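# Hang scaffold bracket on post ring at red-marked hole

## Task

Mount the scaffold bracket on the post's ring at the hole marked red. Its jaws must be fully seated on the ring and its wedge driven down through that hole as deep as it goes. In the end the bracket must be supported only by the ring, touching neither the table nor any other object, with its tube sticking out radially (straight away) from the post. The post is loose on the table and must finish upright in its original spot. Nothing may depend on the robot still holding it when the scene is ended.

## Robot and tools

ROBOT. Two arms, left_arm and right_arm, each with 7 revolute joints and a parallel gripper. The names are labels only; left_arm sits on the +y side of the scene. Objects can be nudged or a held part briefly tugged by outside disturbances, so grip firmly and re-check.

FRAME. All printed poses share one scene frame: origin on the table surface midway between the arms, +x out over the table, +z up, +y toward left_arm. Positions are in metres, orientation is quaternion w,x,y,z, velocities in m/s and rad/s. Printed hand positions are approximate and get worse at long reach. A gripper's fingers point along its own +z and close along its own y. end_effector_position is the spot between the pads when closed, roughly 2 cm short of the fingertips; closing pushes the tips about 10 mm further along +z.

execute_actions. Argument actions is a list holding at most one item, or empty. An empty list (LOOK) commands nothing and just reports the state. An item with only steps (WAIT, 1 to 300) sends nothing new and returns after that many control steps since the previous result. An item with rows (ACT) moves the arms: rows is a list of 1 to 15 rows, steps is 1 to 15 (default 15), each step lasting 1/30 s. One row is used per step; if rows run out, the final row is held. Optional pictures (boolean) turns camera images on or off; they come by default. A refused call does nothing at all.

ROW LAYOUT. Every row is one flat list of 16 numbers covering both arms, even if one arm stays still: left_arm waist, shoulder, upper arm roll, elbow, forearm roll, wrist pitch, wrist roll, gripper opening, then the same eight for right_arm. The joint values are absolute target angles in radians (the same numbers Joint positions reports), not offsets. Ranges per arm: waist -6.283 to 6.283, shoulder -2.059 to 2.094, upper arm roll -6.283 to 6.283, elbow -0.192 to 3.927, forearm roll -6.283 to 6.283, wrist pitch -1.693 to 3.142, wrist roll -6.283 to 6.283. Real limits may sit up to 0.010 rad either side of these. A target beyond a limit by more than 0.010 rad and further out than the current angle gets the call refused; a target just past the real end is clipped there and may produce a "joint sent to its limit" line (possibly about an earlier action). Absence of that line does not prove more travel exists. Opening is an absolute value from -1 (closed) to +1 (fully open, 0.084 m pad gap).

MOTION LIMITS. Joint targets move at most 3.14 rad/s, ramp up over 0.16 s, and all joints of an arm are synchronised to arrive together. Each step the sent target stays within 0.623 rad of the measured angle, and if it would put the gripper more than 70 mm from where it is, the whole arm's targets are scaled back. Large moves therefore take several calls. Between calls the arms keep heading to the last row sent until they settle or a step is HELD; after that only a new action moves them further.

RESULT LINES. The state line gives each arm's gripper position, quaternion and velocities. Joint positions and Joint velocities list, per arm, the seven joints then the pad gap in metres. grip_measured is the measured opening on the command scale. HELD marks steps where your row was partly or wholly not sent. "joint command not followed" means a clearance check altered or blocked targets on some steps; the rest of the row still ran. MOTOR HOT appears at 65 °C; at 80 °C an OVER-TEMPERATURE FAULT brakes that arm until it cools. A TORQUE FAULT (contact torque reaching a joint's load limit: waist 45, shoulder 45, upper arm roll 27, elbow 27, forearm roll 27, wrist pitch 18, wrist roll 18 N m, held weight included) stops the arm, backs the joint off slightly, pauses 10 s and drops the rest of the call.

GRIPPING. To hold something, command an opening clearly under grip_measured; the larger the gap, the stronger the squeeze, up to about 24 N per pad for objects up to about 6 cm wide. Commanding -1 gives full force on parts 0.5 mm thick or more. Sending back the read grip_measured still presses lightly; wide parts may slip. Closing fast can hit harder and even spring the fingers open.

zoom_image. Arguments camera (cam_high, cam_left_wrist or cam_right_wrist) and region [x0, y0, x1, y1] in pixels of that camera's latest image, origin top-left, at most 504 by 504. Each camera image is 896x504. It moves nothing.

show_instructions. No arguments; returns the scene's reference pages (manual images). Moves nothing.

finished_scene. Argument scene: the number of the scene being ended. Replying with no tool call ends everything.

SUGGESTED ORDER. Look and read the reference pages, locate the red-marked hole, grasp the bracket, align the jaws with the ring, push them fully on, drive the wedge down through the hole, steady or check the post, release and back away, verify the bracket hangs freely with its tube radial, then finish.

AVOID. Dropping or knocking anything off the table, tipping or shifting the post, letting the arms collide or press on each other, slamming, and pushing so hard that a torque fault or heat fault occurs.

Each tool is called after ">>>" as name(argument=value, ...) on one line, values as JSON.

Reference images:

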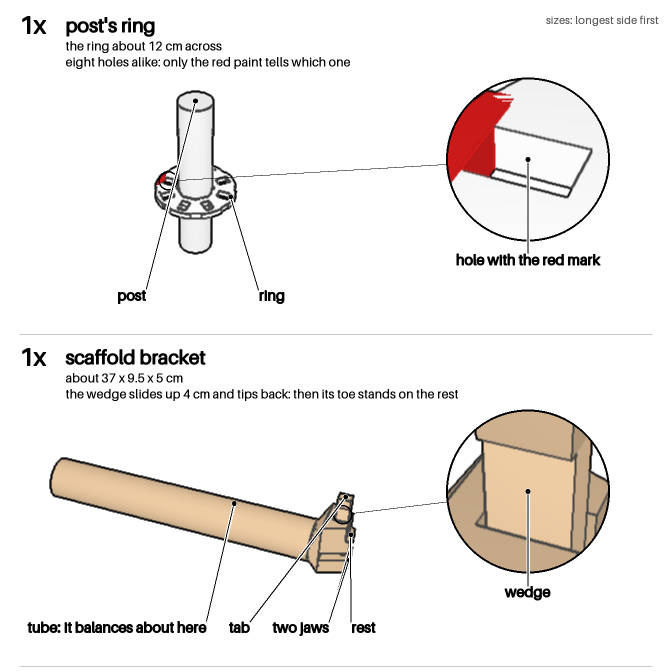

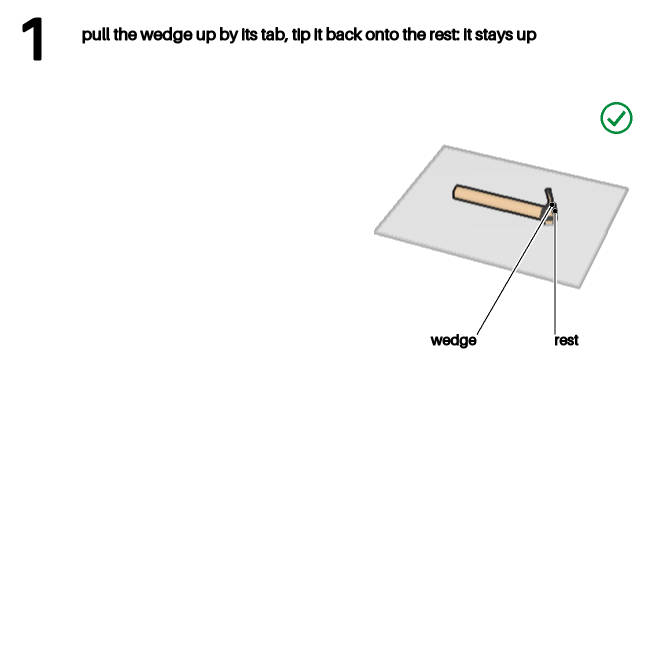

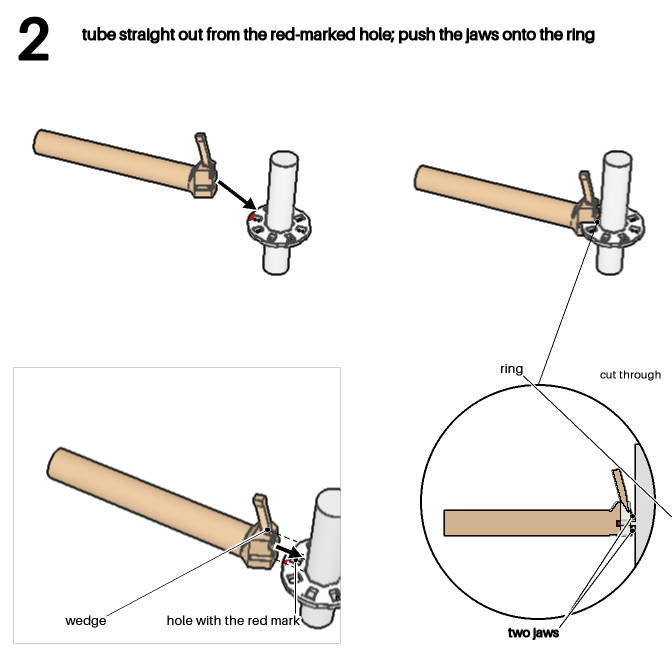

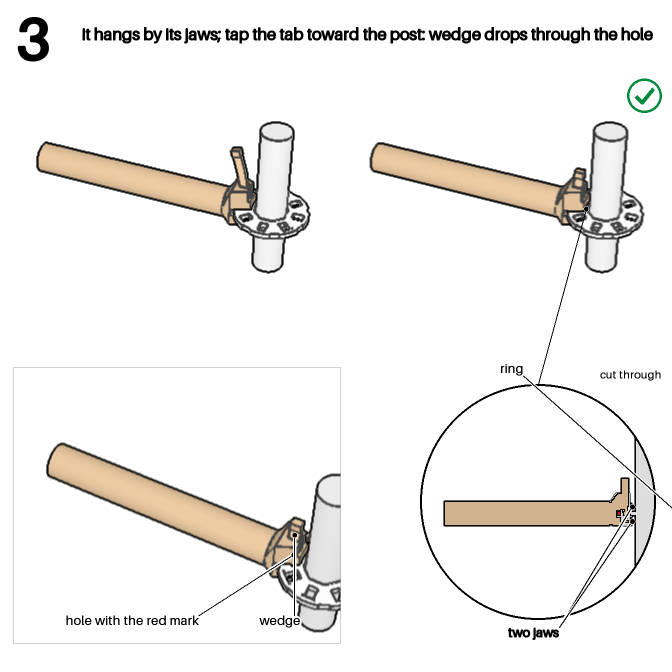

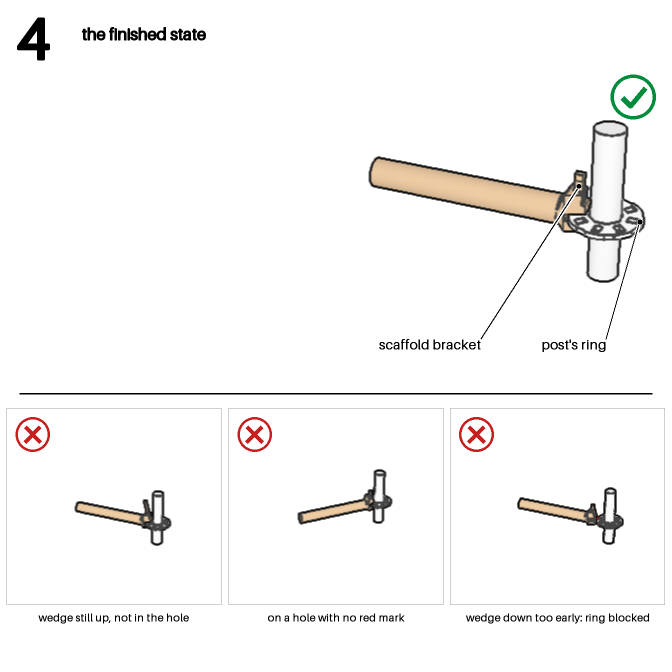

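## Session

>>> execute_actions(actions=[])

Scene clock: 0.00 s of 7800.00 s.
left_arm: end_effector_position=(+0.8273, +0.3552, +0.3132) grip_measured=+1.00 end_effector_quat_wxyz=(+0.597, -0.086, +0.770, +0.210) end_effector_velocity=(-0.000, -0.000, -0.000) end_effector_angular_velocity=(+0.000, +0.001, -0.000) | right_arm: end_effector_position=(+0.0434, +0.1666, +0.3777) grip_measured=+1.00 end_effector_quat_wxyz=(-0.176, +0.858, +0.467, +0.124) end_effector_velocity=(+0.000, -0.000, +0.000) end_effector_angular_velocity=(+0.000, -0.001, +0.001)
Joint positions: left_arm=[-0.234  0.924  0.013  2.209  1.623  0.597  1.584  0.084] | right_arm=[ 1.305  0.012  0.015  1.402 -0.003  0.956  0.464  0.084]
Joint velocities: left_arm=[-0.  0. -0. -0.  0.  0.  0. -0.] | right_arm=[-0.001 -0.001  0.    -0.    -0.    -0.    -0.002 -0.   ]
Motor temperatures (°C, as the motors report them): left_arm=[36 34 37 36 35 38 33] | right_arm=[35 35 38 37 35 32 34]

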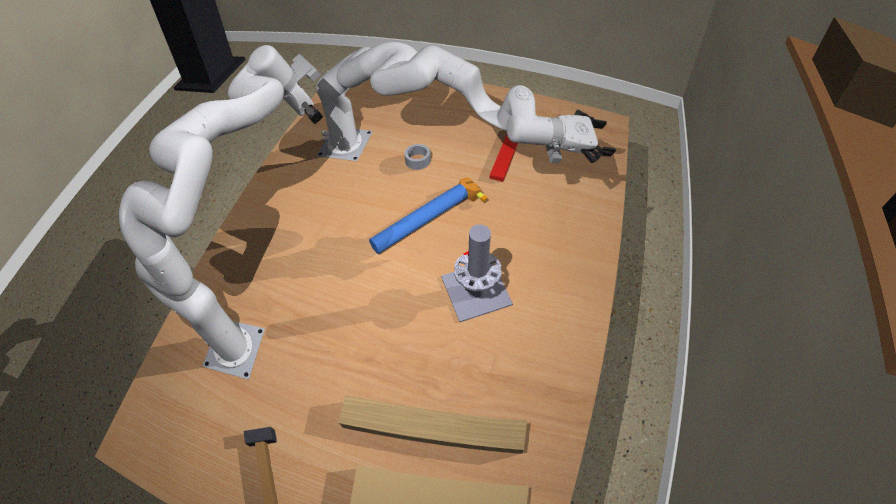

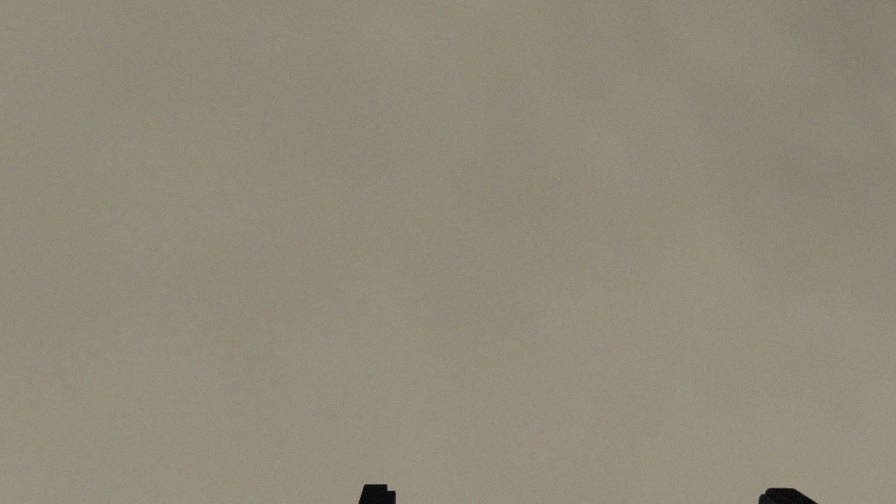

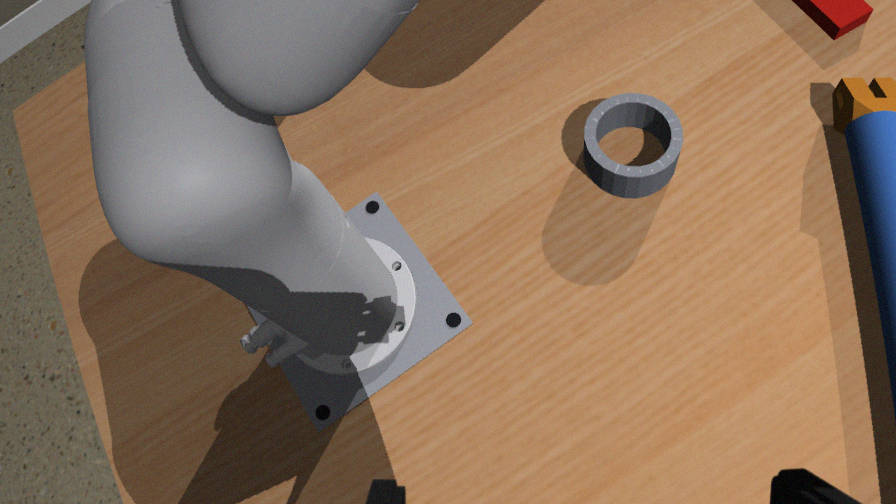

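>>> zoom_image(camera="cam_high", region=[350, 130, 560, 330])

>>> zoom_image(camera="cam_right_wrist", region=[696, 0, 896, 250])

Region (350, 130, 560, 330) of cam_high's 896x504 image, scaled by 2.400, with more detail than that image has; it fills the top 480 rows of this view, and the rest is white.

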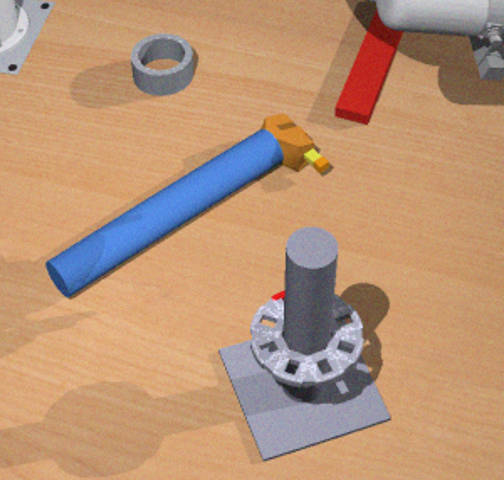

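Region (696, 0, 896, 250) of cam_right_wrist's 896x504 image, scaled by 2.016, with more detail than that image has; it fills the left 403 columns of this view, and the rest is white.

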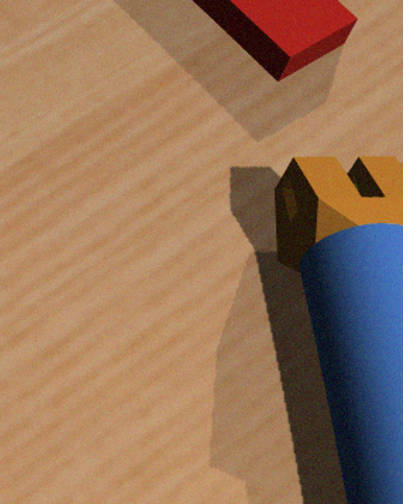

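>>> execute_actions(actions=[{"rows": [[-0.234,0.924,0.013,2.209,1.623,0.597,1.584,1, 0.39,-0.062,0,1.544,0,1.606,0,1]], "steps": 15}], pictures=false)

Scene clock: 107.37 s of 7800.00 s.
left_arm: end_effector_position=(+0.8273, +0.3556, +0.3136) grip_measured=+1.00 end_effector_quat_wxyz=(+0.597, -0.086, +0.770, +0.210) end_effector_velocity=(+0.000, +0.001, +0.001) end_effector_angular_velocity=(+0.001, -0.001, +0.001) | right_arm: end_effector_position=(+0.2124, +0.0632, +0.3834) grip_measured=+1.00 end_effector_quat_wxyz=(-0.076, +0.903, +0.412, +0.095) end_effector_velocity=(+0.356, -0.293, +0.016) end_effector_angular_velocity=(-0.358, +0.076, -0.484)
Joint positions: left_arm=[-0.234  0.924  0.013  2.209  1.623  0.597  1.584  0.084] | right_arm=[ 0.965 -0.021  0.007  1.465 -0.002  1.242  0.259  0.084]
Joint velocities: left_arm=[ 0.001 -0.     0.001  0.001  0.    -0.     0.    -0.   ] | right_arm=[-0.838 -0.06  -0.011  0.115  0.002  0.529 -0.377  0.   ]
Motor temperatures (°C, as the motors report them): left_arm=[36 37 37 41 35 38 33] | right_arm=[35 36 38 42 35 33 34]
Steps of this call (steps 1 to 90: nothing new was sent; then 103.87 s passed at rest; steps 91 to 105: all 15 steps of this action). Readings (joint positions):
91: left_arm=[-0.234 0.924 0.013 2.209 1.623 0.597 1.584] | right_arm=[1.304 0.012 0.015 1.402 -0.003 0.956 0.464]
92: left_arm=[-0.234 0.924 0.013 2.209 1.623 0.597 1.584] | right_arm=[1.301 0.011 0.016 1.403 -0.003 0.961 0.461]
94: left_arm=[-0.234 0.924 0.013 2.209 1.623 0.597 1.584] | right_arm=[1.267 0.008 0.022 1.410 -0.002 1.000 0.432]
98: left_arm=[-0.234 0.924 0.013 2.209 1.623 0.597 1.584] | right_arm=[1.157 -0.005 0.011 1.434 -0.002 1.100 0.360]
105: the state above

>>> execute_actions(actions=[{"rows": [[-0.3,-0.062,0,1.544,0,1.606,0,1, 0.39,-0.062,0,1.544,0,1.606,0,1]], "steps": 15}], pictures=false)

>>> execute_actions(actions=[{"steps": 60}])

Scene clock: 113.10 s of 7800.00 s.
left_arm: end_effector_position=(+0.6925, +0.4382, +0.4066) grip_measured=+1.00 end_effector_quat_wxyz=(+0.524, -0.524, +0.662, +0.113) end_effector_velocity=(-0.381, +0.144, +0.211) end_effector_angular_velocity=(-1.395, -0.607, +1.473) | right_arm: end_effector_position=(+0.3669, -0.1831, +0.4007) grip_measured=+1.00 end_effector_quat_wxyz=(+0.000, +0.965, +0.263, +0.000) end_effector_velocity=(+0.000, -0.000, -0.000) end_effector_angular_velocity=(-0.001, +0.000, -0.001)
Joint positions: left_arm=[-0.271  0.474  0.006  1.846  1.172  1.048  1.133  0.084] | right_arm=[ 0.39  -0.062 -0.     1.544 -0.     1.606 -0.     0.084]
Joint velocities: left_arm=[-0.053 -0.979 -0.01  -0.528 -1.01   0.999 -1.01  -0.   ] | right_arm=[-0.    -0.    -0.001 -0.    -0.    -0.    -0.    -0.   ]
Motor temperatures (°C, as the motors report them): left_arm=[36 37 37 41 35 38 33] | right_arm=[35 36 38 42 35 33 34]
Steps of this call (steps 1 to 45: the robot went on to your last target; steps 46 to 110: nothing new was sent; then 1.57 s passed at rest; steps 111 to 125: all 15 steps of this action). Readings (joint positions):
111: left_arm=[-0.234 0.924 0.013 2.209 1.623 0.597 1.584] | right_arm=[0.390 -0.062 -0.000 1.544 -0.000 1.606 0.000]
112: left_arm=[-0.234 0.921 0.013 2.204 1.619 0.602 1.579] | right_arm=[0.390 -0.062 0.000 1.544 -0.000 1.606 -0.000]
114: left_arm=[-0.239 0.883 0.012 2.158 1.576 0.645 1.536] | right_arm=[0.390 -0.062 0.000 1.544 0.000 1.606 0.000]
118: left_arm=[-0.255 0.718 0.009 2.007 1.414 0.806 1.375] | right_arm=[0.390 -0.062 -0.000 1.544 -0.000 1.606 -0.000]
125: the state above

Scene clock: 115.10 s of 7800.00 s.
left_arm: end_effector_position=(+0.4057, +0.3121, +0.4007) grip_measured=+1.00 end_effector_quat_wxyz=(-0.000, +0.993, -0.118, -0.000) end_effector_velocity=(-0.000, +0.000, -0.001) end_effector_angular_velocity=(+0.000, +0.001, +0.001) | right_arm: end_effector_position=(+0.3669, -0.1831, +0.4007) grip_measured=+1.00 end_effector_quat_wxyz=(+0.000, +0.965, +0.263, +0.000) end_effector_velocity=(-0.000, +0.001, -0.000) end_effector_angular_velocity=(+0.001, +0.002, +0.002)
Joint positions: left_arm=[-0.3   -0.062  0.     1.544  0.     1.606  0.     0.084] | right_arm=[ 0.39  -0.062  0.     1.544 -0.     1.606 -0.     0.084]
Joint velocities: left_arm=[ 0.001 -0.    -0.    -0.001  0.    -0.    -0.001  0.   ] | right_arm=[ 0.001  0.001 -0.     0.     0.001  0.    -0.001  0.   ]
Motor temperatures (°C, as the motors report them): left_arm=[36 37 37 41 35 38 33] | right_arm=[35 36 38 42 35 33 34]
Steps of this call (steps 1 to 45: the robot went on to your last target; steps 46 to 60: nothing new was sent). Readings (joint positions):
1: left_arm=[-0.272 0.441 0.006 1.829 1.138 1.081 1.099] | right_arm=[0.390 -0.062 -0.000 1.544 0.000 1.606 -0.000]
2: left_arm=[-0.274 0.409 0.005 1.811 1.101 1.115 1.062] | right_arm=[0.390 -0.062 0.000 1.544 -0.000 1.606 0.000]
4: left_arm=[-0.277 0.345 0.005 1.775 1.021 1.181 0.982] | right_arm=[0.390 -0.062 0.000 1.544 0.000 1.606 0.000]
8: left_arm=[-0.284 0.225 0.004 1.708 0.836 1.305 0.797] | right_arm=[0.390 -0.062 -0.000 1.544 0.000 1.606 0.000]
60: the state above
All arms were judged still, so your last target was given up. Only a new action makes them travel on or press farther. Fingers that are still opening or closing keep moving.

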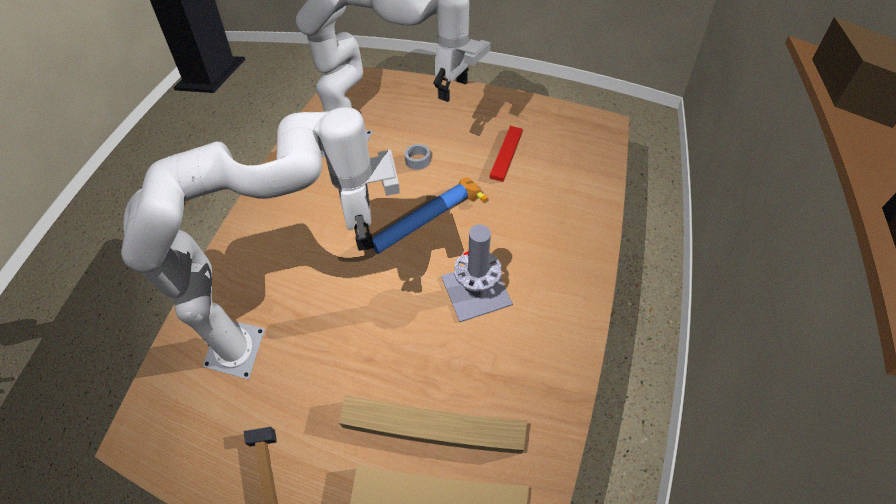

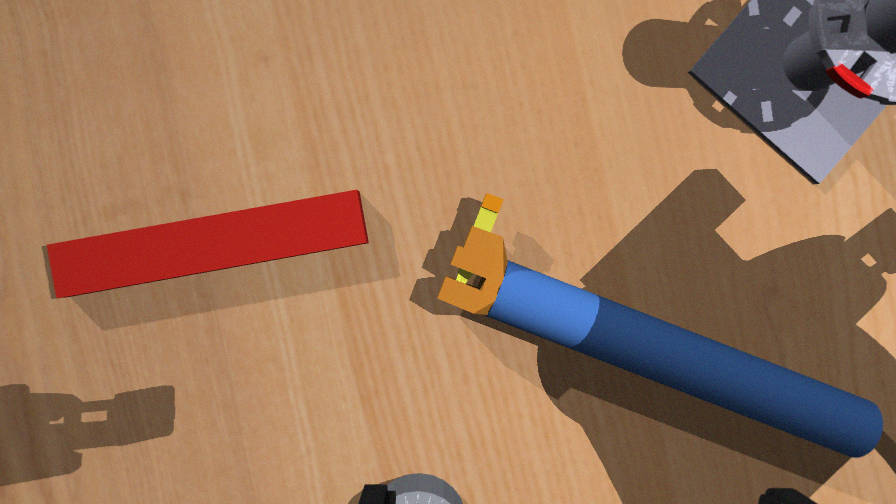

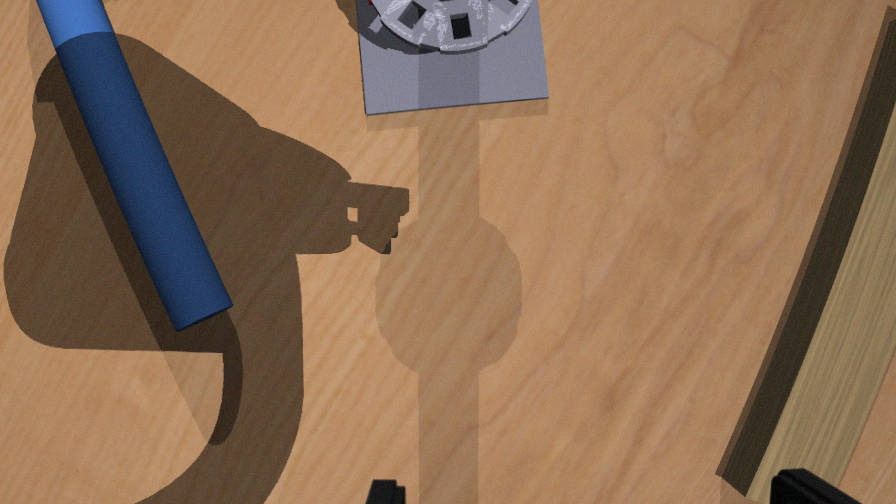

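>>> execute_actions(actions=[{"rows": [[-0.627,0.4755,0,2.107,0,1.631,0,1, 0.2,-0.062,0,1.544,0,1.606,0,1]], "steps": 15}], pictures=false)

>>> execute_actions(actions=[{"steps": 40}])

Scene clock: 181.63 s of 7800.00 s.
left_arm: end_effector_position=(+0.4665, +0.1522, +0.3681) grip_measured=+1.00 end_effector_quat_wxyz=(+0.000, +0.970, -0.242, -0.000) end_effector_velocity=(+0.060, -0.409, -0.130) end_effector_angular_velocity=(-0.001, -0.002, -0.590) | right_arm: end_effector_position=(+0.4020, -0.2577, +0.4008) grip_measured=+1.00 end_effector_quat_wxyz=(-0.000, +0.985, +0.173, +0.000) end_effector_velocity=(+0.004, -0.011, -0.001) end_effector_angular_velocity=(-0.001, +0.002, -0.025)
Joint positions: left_arm=[-0.552  0.353 -0.001  1.978 -0.     1.625  0.     0.084] | right_arm=[ 0.204 -0.062  0.002  1.544  0.     1.606 -0.     0.084]
Joint velocities: left_arm=[-0.592  0.971  0.002  1.02   0.     0.046 -0.001  0.   ] | right_arm=[-0.023  0.001 -0.003 -0.001 -0.    -0.    -0.    -0.   ]
Motor temperatures (°C, as the motors report them): left_arm=[36 35 37 41 35 38 33] | right_arm=[35 36 38 42 35 33 34]
Steps of this call (steps 1 to 90: nothing new was sent; then 63.03 s passed at rest; steps 91 to 105: all 15 steps of this action). Readings (joint positions):
91: left_arm=[-0.300 -0.062 0.000 1.544 0.000 1.606 -0.000] | right_arm=[0.390 -0.062 0.000 1.544 0.000 1.606 -0.000]
92: left_arm=[-0.302 -0.059 0.001 1.548 0.000 1.607 -0.000] | right_arm=[0.386 -0.062 0.001 1.544 0.000 1.606 -0.000]
94: left_arm=[-0.324 -0.022 0.005 1.591 0.001 1.609 -0.000] | right_arm=[0.349 -0.062 0.008 1.544 0.001 1.606 -0.000]
98: left_arm=[-0.410 0.120 -0.000 1.734 -0.000 1.614 0.000] | right_arm=[0.232 -0.062 -0.008 1.544 -0.001 1.606 0.000]
105: the state above

Scene clock: 182.97 s of 7800.00 s.
left_arm: end_effector_position=(+0.4707, +0.1001, +0.3502) grip_measured=+1.00 end_effector_quat_wxyz=(+0.000, +0.961, -0.278, +0.000) end_effector_velocity=(-0.000, -0.000, +0.000) end_effector_angular_velocity=(+0.000, -0.001, -0.001) | right_arm: end_effector_position=(+0.4030, -0.2604, +0.4007) grip_measured=+1.00 end_effector_quat_wxyz=(+0.000, +0.985, +0.170, -0.000) end_effector_velocity=(+0.000, -0.000, +0.000) end_effector_angular_velocity=(+0.000, -0.001, -0.002)
Joint positions: left_arm=[-0.627  0.475  0.     2.107  0.     1.631 -0.     0.084] | right_arm=[ 0.2   -0.062  0.     1.544  0.     1.606 -0.     0.084]
Joint velocities: left_arm=[-0.001  0.    -0.     0.     0.    -0.     0.001  0.   ] | right_arm=[ 0.    -0.001 -0.     0.    -0.    -0.     0.002  0.   ]
Motor temperatures (°C, as the motors report them): left_arm=[36 35 37 41 35 38 33] | right_arm=[35 36 38 42 35 33 34]
Steps of this call (steps 1 to 30: the robot went on to your last target; steps 31 to 40: nothing new was sent). Readings (joint positions):
1: left_arm=[-0.572 0.385 -0.001 2.012 -0.000 1.627 0.000] | right_arm=[0.203 -0.062 0.002 1.544 0.000 1.606 -0.000]
2: left_arm=[-0.590 0.415 -0.001 2.042 -0.000 1.628 0.000] | right_arm=[0.202 -0.062 0.002 1.544 0.000 1.606 -0.000]
4: left_arm=[-0.614 0.451 -0.004 2.075 -0.001 1.630 0.000] | right_arm=[0.201 -0.062 0.001 1.544 0.000 1.606 -0.000]
8: left_arm=[-0.623 0.469 0.000 2.100 0.000 1.631 -0.000] | right_arm=[0.201 -0.062 0.000 1.544 0.000 1.606 -0.000]
40: the state above
All arms were judged still, so your last target was given up. Only a new action makes them travel on or press farther. Fingers that are still opening or closing keep moving.

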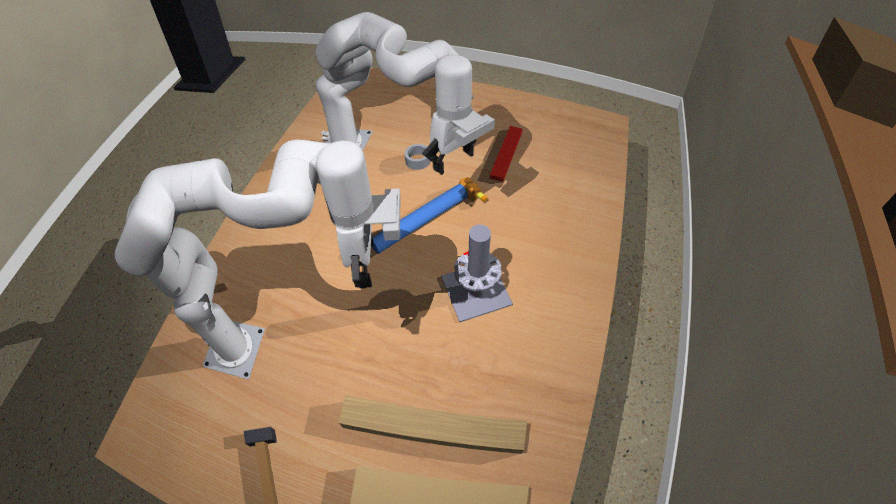

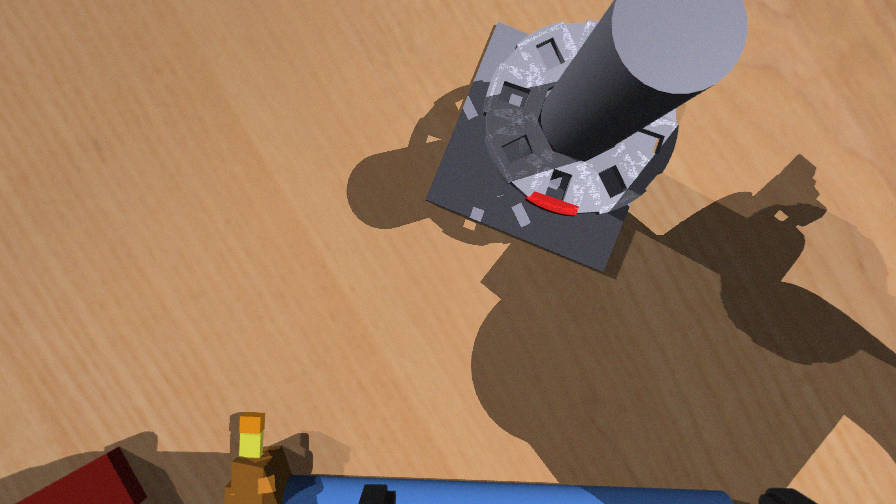

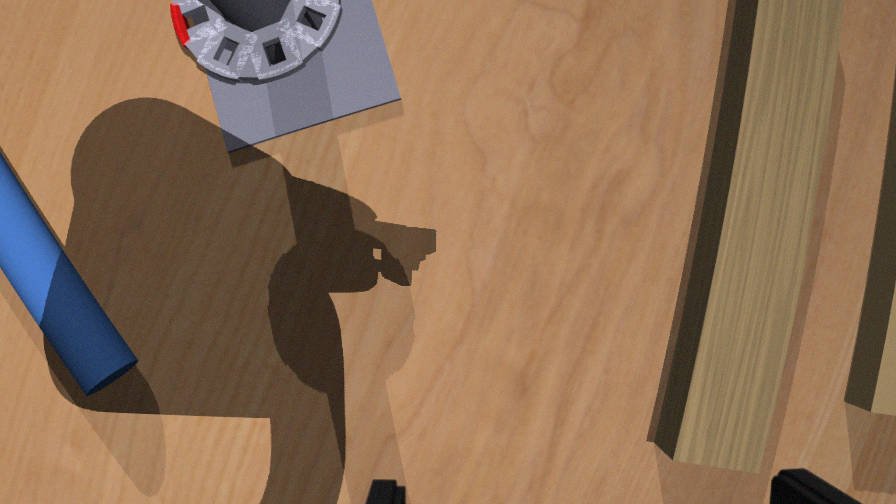

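>>> execute_actions(actions=[{"rows": [[0.25,-0.062,0,1.544,0,1.606,0,1, 0.2,-0.062,0,1.544,0,1.606,0,1],[0.25,-0.062,0,1.544,0,1.606,0,1, 0.2,-0.062,0,1.544,0,1.606,0,1],[0.25,-0.062,0,1.544,0,1.606,0,1, 0.2,-0.062,0,1.544,0,1.606,0,1],[0.25,-0.062,0,1.544,0,1.606,0,1, 0.2,-0.062,0,1.544,0,1.606,0,1],[0.25,-0.062,0,1.544,0,1.606,0,1, 0.2,-0.062,0,1.544,0,1.606,0,1],[0.25,-0.062,0,1.544,0,1.606,0,1, 0.2,-0.062,0,1.544,0,1.606,0,1],[0.25,-0.062,0,1.544,0,1.606,0,1, 0.2,-0.062,0,1.544,0,1.606,0,1],[0.25,-0.062,0,1.544,0,1.606,0,1, 0.2,-0.062,0,1.544,0,1.606,0,1],[0.25,-0.062,0,1.544,0,1.606,0,1, 0.858,-0.062,0,1.544,0,1.606,0.039,1]], "steps": 15}], pictures=false)

>>> execute_actions(actions=[{"steps": 25}], pictures=false)

>>> execute_actions(actions=[{"rows": [[0.25,-0.062,0,1.544,0,1.606,0,1, 0.858,0.7474,0,1.9685,0,1.2211,0.039,1]], "steps": 15}], pictures=false)

>>> execute_actions(actions=[{"steps": 30}])

Scene clock: 303.47 s of 7800.00 s.
left_arm: end_effector_position=(+0.4898, +0.2908, +0.3818) grip_measured=+1.00 end_effector_quat_wxyz=(-0.000, +0.993, -0.119, +0.001) end_effector_velocity=(-0.013, +0.448, +0.046) end_effector_angular_velocity=(-0.000, +0.002, +0.806) | right_arm: end_effector_position=(+0.3774, -0.2017, +0.4005) grip_measured=+1.00 end_effector_quat_wxyz=(+0.000, +0.972, +0.236, -0.000) end_effector_velocity=(-0.228, +0.433, -0.003) end_effector_angular_velocity=(+0.001, +0.009, +1.026)
Joint positions: left_arm=[-0.303  0.246  0.001  1.867  0.     1.62  -0.     0.084] | right_arm=[ 0.343 -0.062 -0.     1.544 -0.     1.606  0.009  0.084]
Joint velocities: left_arm=[ 0.808 -0.443 -0.002 -0.467 -0.    -0.021 -0.    -0.   ] | right_arm=[ 1.002  0.004  0.078 -0.002  0.01   0.001  0.054 -0.   ]
Motor temperatures (°C, as the motors report them): left_arm=[36 36 37 41 35 38 33] | right_arm=[35 36 38 43 35 33 34]
Steps of this call (steps 1 to 90: nothing new was sent; then 117.00 s passed at rest; steps 91 to 105: all 15 steps of this action). Readings (joint positions):
91: left_arm=[-0.627 0.475 -0.000 2.107 -0.000 1.631 0.000] | right_arm=[0.200 -0.062 0.000 1.544 -0.000 1.606 -0.000]
92: left_arm=[-0.624 0.472 -0.001 2.103 -0.000 1.631 0.000] | right_arm=[0.200 -0.062 0.000 1.544 0.000 1.606 0.000]
94: left_arm=[-0.592 0.443 -0.008 2.066 -0.001 1.629 0.000] | right_arm=[0.200 -0.062 -0.000 1.544 -0.000 1.606 0.000]
98: left_arm=[-0.486 0.360 0.001 1.987 0.000 1.625 -0.000] | right_arm=[0.200 -0.062 -0.000 1.544 -0.000 1.606 -0.000]
105: the state above

Scene clock: 304.30 s of 7800.00 s.
left_arm: end_effector_position=(+0.3978, +0.5528, +0.4003) grip_measured=+1.00 end_effector_quat_wxyz=(+0.000, +0.988, +0.152, -0.000) end_effector_velocity=(-0.008, +0.009, -0.003) end_effector_angular_velocity=(-0.003, +0.006, +0.025) | right_arm: end_effector_position=(+0.2238, -0.0337, +0.4008) grip_measured=+1.00 end_effector_quat_wxyz=(+0.000, +0.888, +0.461, +0.000) end_effector_velocity=(-0.012, +0.008, -0.001) end_effector_angular_velocity=(-0.000, +0.002, +0.030)
Joint positions: left_arm=[ 0.245 -0.06  -0.003  1.546 -0.     1.606  0.     0.084] | right_arm=[ 0.856 -0.062 -0.001  1.544 -0.     1.606  0.039  0.084]
Joint velocities: left_arm=[ 0.028 -0.014 -0.004 -0.022 -0.001 -0.002 -0.     0.   ] | right_arm=[ 0.018  0.001  0.013 -0.001  0.003 -0.     0.001  0.   ]
Motor temperatures (°C, as the motors report them): left_arm=[36 36 37 41 35 38 33] | right_arm=[35 36 38 43 35 33 34]
Steps of this call (steps 1 to 25: the robot went on to your last target). Readings (joint positions):
1: left_arm=[-0.276 0.231 0.001 1.851 0.000 1.620 -0.000] | right_arm=[0.375 -0.062 0.001 1.544 0.000 1.606 0.011]
2: left_arm=[-0.248 0.216 0.001 1.835 0.000 1.619 -0.000] | right_arm=[0.408 -0.062 0.001 1.544 0.000 1.606 0.012]
4: left_arm=[-0.194 0.185 0.001 1.803 0.000 1.617 -0.000] | right_arm=[0.473 -0.062 0.001 1.544 0.000 1.606 0.016]
8: left_arm=[-0.082 0.123 0.001 1.738 0.000 1.615 -0.000] | right_arm=[0.603 -0.062 0.001 1.544 0.000 1.606 0.024]
25: the state above

Scene clock: 304.80 s of 7800.00 s.
left_arm: end_effector_position=(+0.3962, +0.5560, +0.4007) grip_measured=+1.00 end_effector_quat_wxyz=(+0.000, +0.988, +0.156, -0.000) end_effector_velocity=(+0.000, +0.001, +0.001) end_effector_angular_velocity=(+0.001, -0.003, +0.003) | right_arm: end_effector_position=(+0.2976, +0.0831, +0.2942) grip_measured=+1.00 end_effector_quat_wxyz=(-0.006, +0.887, +0.462, +0.011) end_effector_velocity=(+0.135, +0.214, -0.351) end_effector_angular_velocity=(-0.067, +0.043, +0.005)
Joint positions: left_arm=[ 0.25  -0.062 -0.     1.544 -0.     1.606  0.     0.084] | right_arm=[ 0.857  0.371 -0.001  1.784 -0.     1.388  0.039  0.084]
Joint velocities: left_arm=[ 0.001 -0.001  0.001  0.003  0.     0.    -0.001  0.   ] | right_arm=[ 0.003  1.025  0.002  0.496 -0.    -0.449  0.    -0.   ]
Motor temperatures (°C, as the motors report them): left_arm=[36 36 37 41 35 38 33] | right_arm=[35 36 38 43 35 33 34]
Steps of this call (steps 1 to 15: all 15 steps of this action). Readings (joint positions):
1: left_arm=[0.246 -0.060 -0.003 1.545 -0.000 1.606 0.000] | right_arm=[0.856 -0.062 -0.001 1.544 -0.000 1.606 0.039]
2: left_arm=[0.247 -0.060 -0.002 1.545 -0.000 1.606 0.000] | right_arm=[0.857 -0.059 -0.001 1.547 -0.000 1.603 0.039]
4: left_arm=[0.248 -0.061 -0.001 1.544 -0.000 1.606 0.000] | right_arm=[0.857 -0.022 -0.001 1.579 -0.000 1.577 0.039]
8: left_arm=[0.249 -0.062 -0.000 1.544 -0.000 1.606 0.000] | right_arm=[0.857 0.127 -0.001 1.666 -0.000 1.496 0.039]
15: the state above

Scene clock: 305.80 s of 7800.00 s.
left_arm: end_effector_position=(+0.3961, +0.5562, +0.4007) grip_measured=+1.00 end_effector_quat_wxyz=(+0.000, +0.988, +0.156, -0.000) end_effector_velocity=(-0.000, +0.001, +0.000) end_effector_angular_velocity=(+0.000, -0.001, +0.001) | right_arm: end_effector_position=(+0.3370, +0.1459, +0.1506) grip_measured=+1.00 end_effector_quat_wxyz=(-0.000, +0.887, +0.462, +0.000) end_effector_velocity=(-0.000, -0.000, -0.002) end_effector_angular_velocity=(-0.002, +0.000, -0.000)
Joint positions: left_arm=[ 0.25  -0.062  0.     1.544  0.     1.606  0.     0.084] | right_arm=[ 0.858  0.747 -0.     1.969  0.     1.221  0.039  0.084]
Joint velocities: left_arm=[ 0.001  0.     0.     0.001 -0.    -0.     0.    -0.   ] | right_arm=[ 0.     0.002  0.    -0.    -0.001 -0.     0.001  0.   ]
Motor temperatures (°C, as the motors report them): left_arm=[36 36 37 41 35 38 33] | right_arm=[35 36 38 43 35 33 34]
Steps of this call (steps 1 to 30: the robot went on to your last target). Readings (joint positions):
1: left_arm=[0.250 -0.062 -0.000 1.544 -0.000 1.606 0.000] | right_arm=[0.857 0.405 -0.000 1.801 -0.000 1.373 0.039]
2: left_arm=[0.250 -0.062 -0.000 1.544 -0.000 1.606 0.000] | right_arm=[0.857 0.439 -0.000 1.817 -0.000 1.358 0.039]
4: left_arm=[0.250 -0.062 -0.000 1.544 -0.000 1.606 0.000] | right_arm=[0.857 0.507 -0.000 1.850 -0.000 1.328 0.039]
8: left_arm=[0.250 -0.062 -0.000 1.544 -0.000 1.606 0.000] | right_arm=[0.858 0.640 -0.000 1.916 -0.000 1.269 0.039]
30: the state above
All arms were judged still, so your last target was given up. Only a new action makes them travel on or press farther. Fingers that are still opening or closing keep moving.

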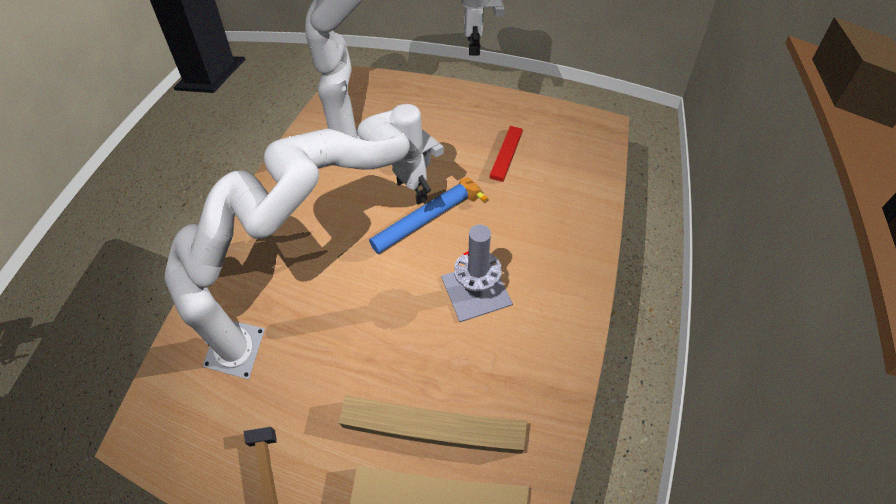

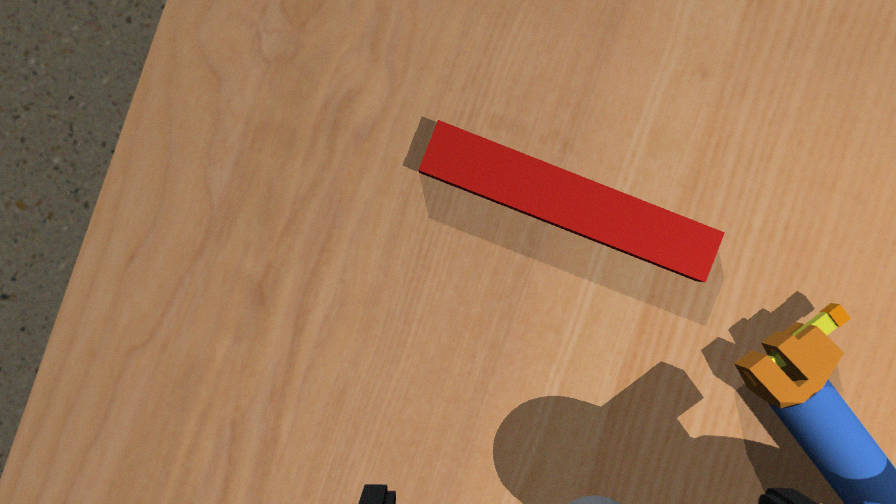

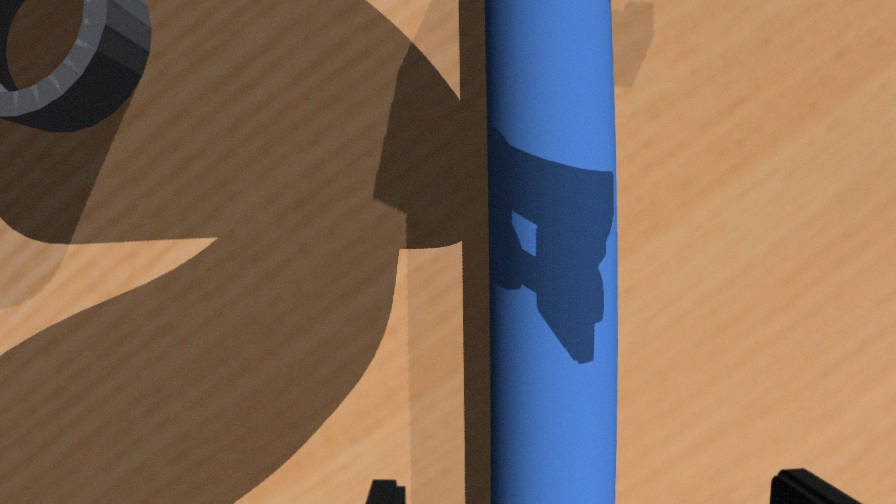

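>>> execute_actions(actions=[{"rows": [[0.25,-0.062,0,1.544,0,1.606,0,1, 0.846,0.7474,0,1.9685,0,1.2211,0.027,1],[0.25,-0.062,0,1.544,0,1.606,0,1, 0.846,0.7474,0,1.9685,0,1.2211,0.027,1],[0.25,-0.062,0,1.544,0,1.606,0,1, 0.846,0.7474,0,1.9685,0,1.2211,0.027,1],[0.25,-0.062,0,1.544,0,1.606,0,1, 0.846,0.765,0,1.95,0,1.185,0.027,1],[0.25,-0.062,0,1.544,0,1.606,0,1, 0.846,0.783,0,1.932,0,1.149,0.027,1],[0.25,-0.062,0,1.544,0,1.606,0,1, 0.846,0.80,0,1.915,0,1.115,0.027,1],[0.25,-0.062,0,1.544,0,1.606,0,1, 0.846,0.82,0,1.897,0,1.077,0.027,1],[0.25,-0.062,0,1.544,0,1.606,0,1, 0.846,0.84,0,1.88,0,1.04,0.027,1],[0.25,-0.062,0,1.544,0,1.606,0,1, 0.846,0.86,0,1.866,0,1.006,0.027,1],[0.25,-0.062,0,1.544,0,1.606,0,1, 0.846,0.8772,0,1.8542,0,0.977,0.027,1]], "steps": 15}], pictures=false)

>>> execute_actions(actions=[{"steps": 20}])

Scene clock: 326.57 s of 7800.00 s.
left_arm: end_effector_position=(+0.3961, +0.5562, +0.4007) grip_measured=+1.00 end_effector_quat_wxyz=(+0.000, +0.988, +0.156, -0.000) end_effector_velocity=(-0.000, +0.001, +0.000) end_effector_angular_velocity=(+0.000, -0.000, +0.001) | right_arm: end_effector_position=(+0.3410, +0.1382, +0.0360) grip_measured=+1.00 end_effector_quat_wxyz=(+0.004, +0.887, +0.462, -0.008) end_effector_velocity=(+0.006, +0.003, -0.087) end_effector_angular_velocity=(+0.042, -0.031, -0.005)
Joint positions: left_arm=[ 0.25  -0.062 -0.     1.544 -0.     1.606 -0.     0.084] | right_arm=[ 0.846  0.874  0.     1.856 -0.     0.999  0.027  0.084]
Joint velocities: left_arm=[ 0.    -0.     0.001  0.001  0.     0.     0.     0.   ] | right_arm=[-0.002  0.112 -0.003 -0.078 -0.    -0.242  0.     0.   ]
Motor temperatures (°C, as the motors report them): left_arm=[36 36 37 42 35 38 33] | right_arm=[35 37 38 43 35 33 34]
Steps of this call (steps 1 to 90: nothing new was sent; then 17.27 s passed at rest; steps 91 to 105: all 15 steps of this action). Readings (joint positions):
91: left_arm=[0.250 -0.062 -0.000 1.544 0.000 1.606 0.000] | right_arm=[0.858 0.747 0.000 1.968 -0.000 1.221 0.039]
92: left_arm=[0.250 -0.062 -0.000 1.544 -0.000 1.606 -0.000] | right_arm=[0.856 0.747 0.001 1.968 0.000 1.221 0.036]
94: left_arm=[0.250 -0.062 0.000 1.544 0.000 1.606 -0.000] | right_arm=[0.851 0.747 0.001 1.968 0.000 1.221 0.031]
98: left_arm=[0.250 -0.062 -0.000 1.544 -0.000 1.606 -0.000] | right_arm=[0.846 0.773 -0.001 1.942 -0.000 1.157 0.028]
105: the state above

Scene clock: 327.23 s of 7800.00 s.
left_arm: end_effector_position=(+0.3961, +0.5562, +0.4007) grip_measured=+1.00 end_effector_quat_wxyz=(+0.000, +0.988, +0.156, +0.000) end_effector_velocity=(+0.000, +0.000, +0.001) end_effector_angular_velocity=(+0.000, -0.001, +0.000) | right_arm: end_effector_position=(+0.3437, +0.1417, +0.0352) grip_measured=+1.00 end_effector_quat_wxyz=(-0.000, +0.887, +0.462, +0.000) end_effector_velocity=(-0.001, -0.001, -0.002) end_effector_angular_velocity=(-0.004, +0.001, -0.000)
Joint positions: left_arm=[ 0.25  -0.062  0.     1.544 -0.     1.606 -0.     0.084] | right_arm=[ 0.846  0.877 -0.     1.854  0.     0.977  0.027  0.084]
Joint velocities: left_arm=[ 0.     0.     0.     0.001 -0.    -0.     0.    -0.   ] | right_arm=[ 0.     0.002 -0.    -0.001 -0.002  0.     0.002  0.   ]
Motor temperatures (°C, as the motors report them): left_arm=[36 36 37 42 35 38 33] | right_arm=[35 37 38 43 35 33 34]
Steps of this call (steps 1 to 20: the robot went on to your last target). Readings (joint positions):
1: left_arm=[0.250 -0.062 0.000 1.544 0.000 1.606 0.000] | right_arm=[0.846 0.876 0.000 1.855 -0.000 0.992 0.027]
2: left_arm=[0.250 -0.062 -0.000 1.544 0.000 1.606 0.000] | right_arm=[0.846 0.876 0.000 1.855 -0.000 0.987 0.027]
4: left_arm=[0.250 -0.062 -0.000 1.544 -0.000 1.606 0.000] | right_arm=[0.846 0.874 -0.000 1.858 0.000 0.981 0.027]
8: left_arm=[0.250 -0.062 -0.000 1.544 -0.000 1.606 0.000] | right_arm=[0.846 0.875 -0.000 1.856 0.000 0.978 0.027]
20: the state above

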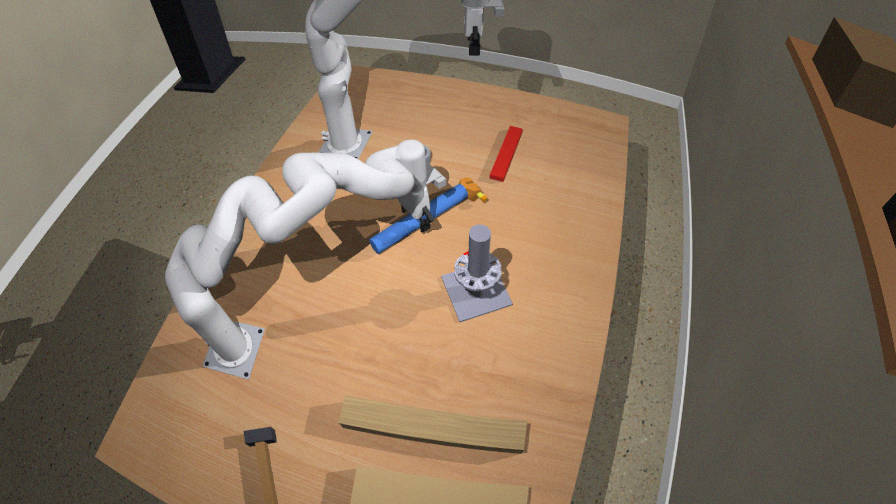

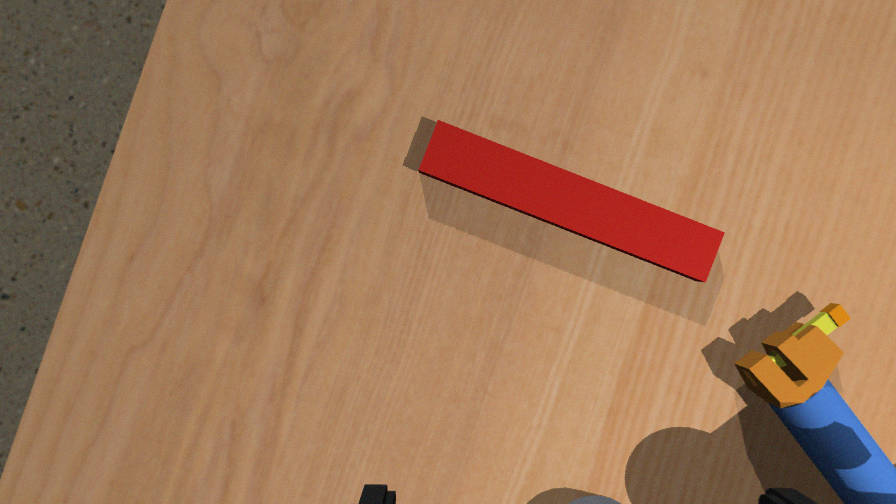

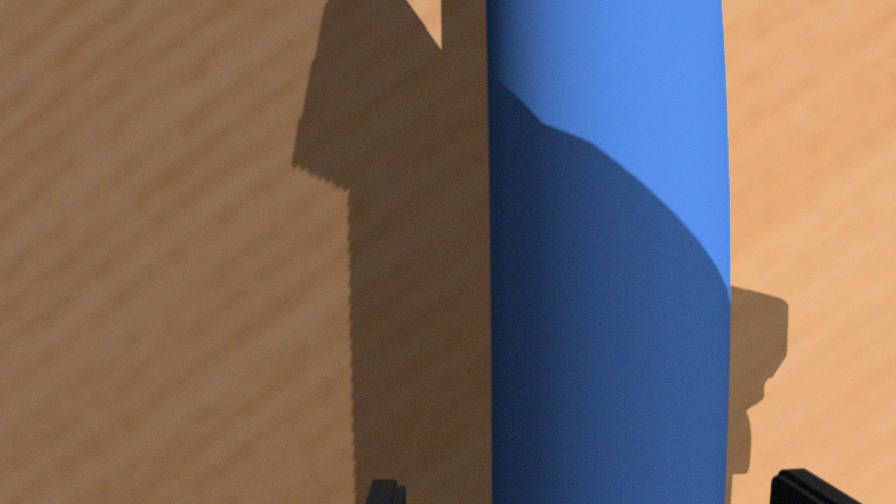

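>>> execute_actions(actions=[{"rows": [[0.25,-0.062,0,1.544,0,1.606,0,1, 0.846,0.8884,0,1.8528,0,0.9644,0.027,1],[0.25,-0.062,0,1.544,0,1.606,0,1, 0.846,0.8884,0,1.8528,0,0.9644,0.027,1],[0.25,-0.062,0,1.544,0,1.606,0,1, 0.846,0.8884,0,1.8528,0,0.9644,0.027,1],[0.25,-0.062,0,1.544,0,1.606,0,1, 0.846,0.8884,0,1.8528,0,0.9644,0.027,0.8],[0.25,-0.062,0,1.544,0,1.606,0,1, 0.846,0.8884,0,1.8528,0,0.9644,0.027,0.6],[0.25,-0.062,0,1.544,0,1.606,0,1, 0.846,0.8884,0,1.8528,0,0.9644,0.027,0.4],[0.25,-0.062,0,1.544,0,1.606,0,1, 0.846,0.8884,0,1.8528,0,0.9644,0.027,0.3],[0.25,-0.062,0,1.544,0,1.606,0,1, 0.846,0.8884,0,1.8528,0,0.9644,0.027,0.2],[0.25,-0.062,0,1.544,0,1.606,0,1, 0.846,0.8884,0,1.8528,0,0.9644,0.027,0.1],[0.25,-0.062,0,1.544,0,1.606,0,1, 0.846,0.8884,0,1.8528,0,0.9644,0.027,0.0],[0.25,-0.062,0,1.544,0,1.606,0,1, 0.846,0.8884,0,1.8528,0,0.9644,0.027,-0.2],[0.25,-0.062,0,1.544,0,1.606,0,1, 0.846,0.8884,0,1.8528,0,0.9644,0.027,-0.4]], "steps": 15}], pictures=false)

>>> execute_actions(actions=[{"steps": 20}], pictures=false)

Scene clock: 371.10 s of 7800.00 s.
left_arm: end_effector_position=(+0.3961, +0.5562, +0.4007) grip_measured=+1.00 end_effector_quat_wxyz=(+0.000, +0.988, +0.156, +0.000) end_effector_velocity=(-0.000, -0.000, -0.001) end_effector_angular_velocity=(-0.001, +0.003, +0.000) | right_arm: end_effector_position=(+0.3442, +0.1410, +0.0281) grip_measured=+0.13 end_effector_quat_wxyz=(+0.000, +0.887, +0.462, -0.000) end_effector_velocity=(-0.001, +0.001, -0.000) end_effector_angular_velocity=(+0.001, +0.000, +0.001)
Joint positions: left_arm=[ 0.25  -0.062  0.     1.544 -0.     1.606  0.     0.084] | right_arm=[ 0.846  0.888 -0.001  1.853 -0.     0.965  0.027  0.05 ]
Joint velocities: left_arm=[-0.     0.     0.    -0.003 -0.     0.    -0.    -0.   ] | right_arm=[ 0.001  0.     0.     0.     0.001 -0.001  0.     0.   ]
Motor temperatures (°C, as the motors report them): left_arm=[36 35 37 42 35 38 33] | right_arm=[35 38 38 43 35 33 34]
Steps of this call (steps 1 to 15: the robot went on to your last target; steps 16 to 90: nothing new was sent; then 40.37 s passed at rest; steps 91 to 105: all 15 steps of this action). Readings (joint positions):
91: left_arm=[0.250 -0.062 -0.000 1.544 -0.000 1.606 0.000] | right_arm=[0.846 0.877 -0.000 1.854 -0.000 0.977 0.027]
92: left_arm=[0.250 -0.062 -0.000 1.544 -0.000 1.606 0.000] | right_arm=[0.846 0.879 -0.000 1.854 0.000 0.974 0.027]
94: left_arm=[0.250 -0.062 0.000 1.544 -0.000 1.606 -0.000] | right_arm=[0.846 0.884 -0.000 1.854 0.000 0.968 0.027]
98: left_arm=[0.250 -0.062 0.000 1.544 0.000 1.606 -0.000] | right_arm=[0.846 0.889 0.000 1.852 -0.000 0.965 0.027]
105: the state above

Scene clock: 371.77 s of 7800.00 s.
left_arm: end_effector_position=(+0.3961, +0.5562, +0.4007) grip_measured=+1.00 end_effector_quat_wxyz=(+0.000, +0.988, +0.156, -0.000) end_effector_velocity=(-0.000, +0.000, -0.000) end_effector_angular_velocity=(-0.000, +0.001, +0.001) | right_arm: end_effector_position=(+0.3439, +0.1414, +0.0281) grip_measured=+0.13 end_effector_quat_wxyz=(+0.000, +0.887, +0.462, +0.000) end_effector_velocity=(-0.001, +0.000, -0.000) end_effector_angular_velocity=(+0.000, +0.001, +0.003)
Joint positions: left_arm=[ 0.25  -0.062  0.     1.544 -0.     1.606 -0.     0.084] | right_arm=[ 0.846  0.888 -0.     1.853 -0.     0.964  0.027  0.05 ]
Joint velocities: left_arm=[-0.    -0.     0.001 -0.001  0.    -0.    -0.001  0.   ] | right_arm=[ 0.     0.001  0.001  0.     0.    -0.    -0.002 -0.   ]
Motor temperatures (°C, as the motors report them): left_arm=[36 35 37 42 35 38 33] | right_arm=[35 38 38 43 35 33 34]
Steps of this call (steps 1 to 15: the robot went on to your last target; steps 16 to 20: nothing new was sent). Readings (joint positions):
1: left_arm=[0.250 -0.062 0.000 1.544 -0.000 1.606 -0.000] | right_arm=[0.846 0.888 -0.001 1.853 -0.000 0.965 0.027]
2: left_arm=[0.250 -0.062 0.000 1.544 -0.000 1.606 -0.000] | right_arm=[0.846 0.888 -0.001 1.853 -0.000 0.965 0.027]
4: left_arm=[0.250 -0.062 -0.000 1.544 0.000 1.606 0.000] | right_arm=[0.846 0.888 -0.001 1.853 -0.000 0.965 0.027]
8: left_arm=[0.250 -0.062 0.000 1.544 0.000 1.606 0.000] | right_arm=[0.846 0.888 -0.001 1.853 -0.000 0.965 0.027]
20: the state above
All arms were judged still, so your last target was given up. Only a new action makes them travel on or press farther. Fingers that are still opening or closing keep moving.


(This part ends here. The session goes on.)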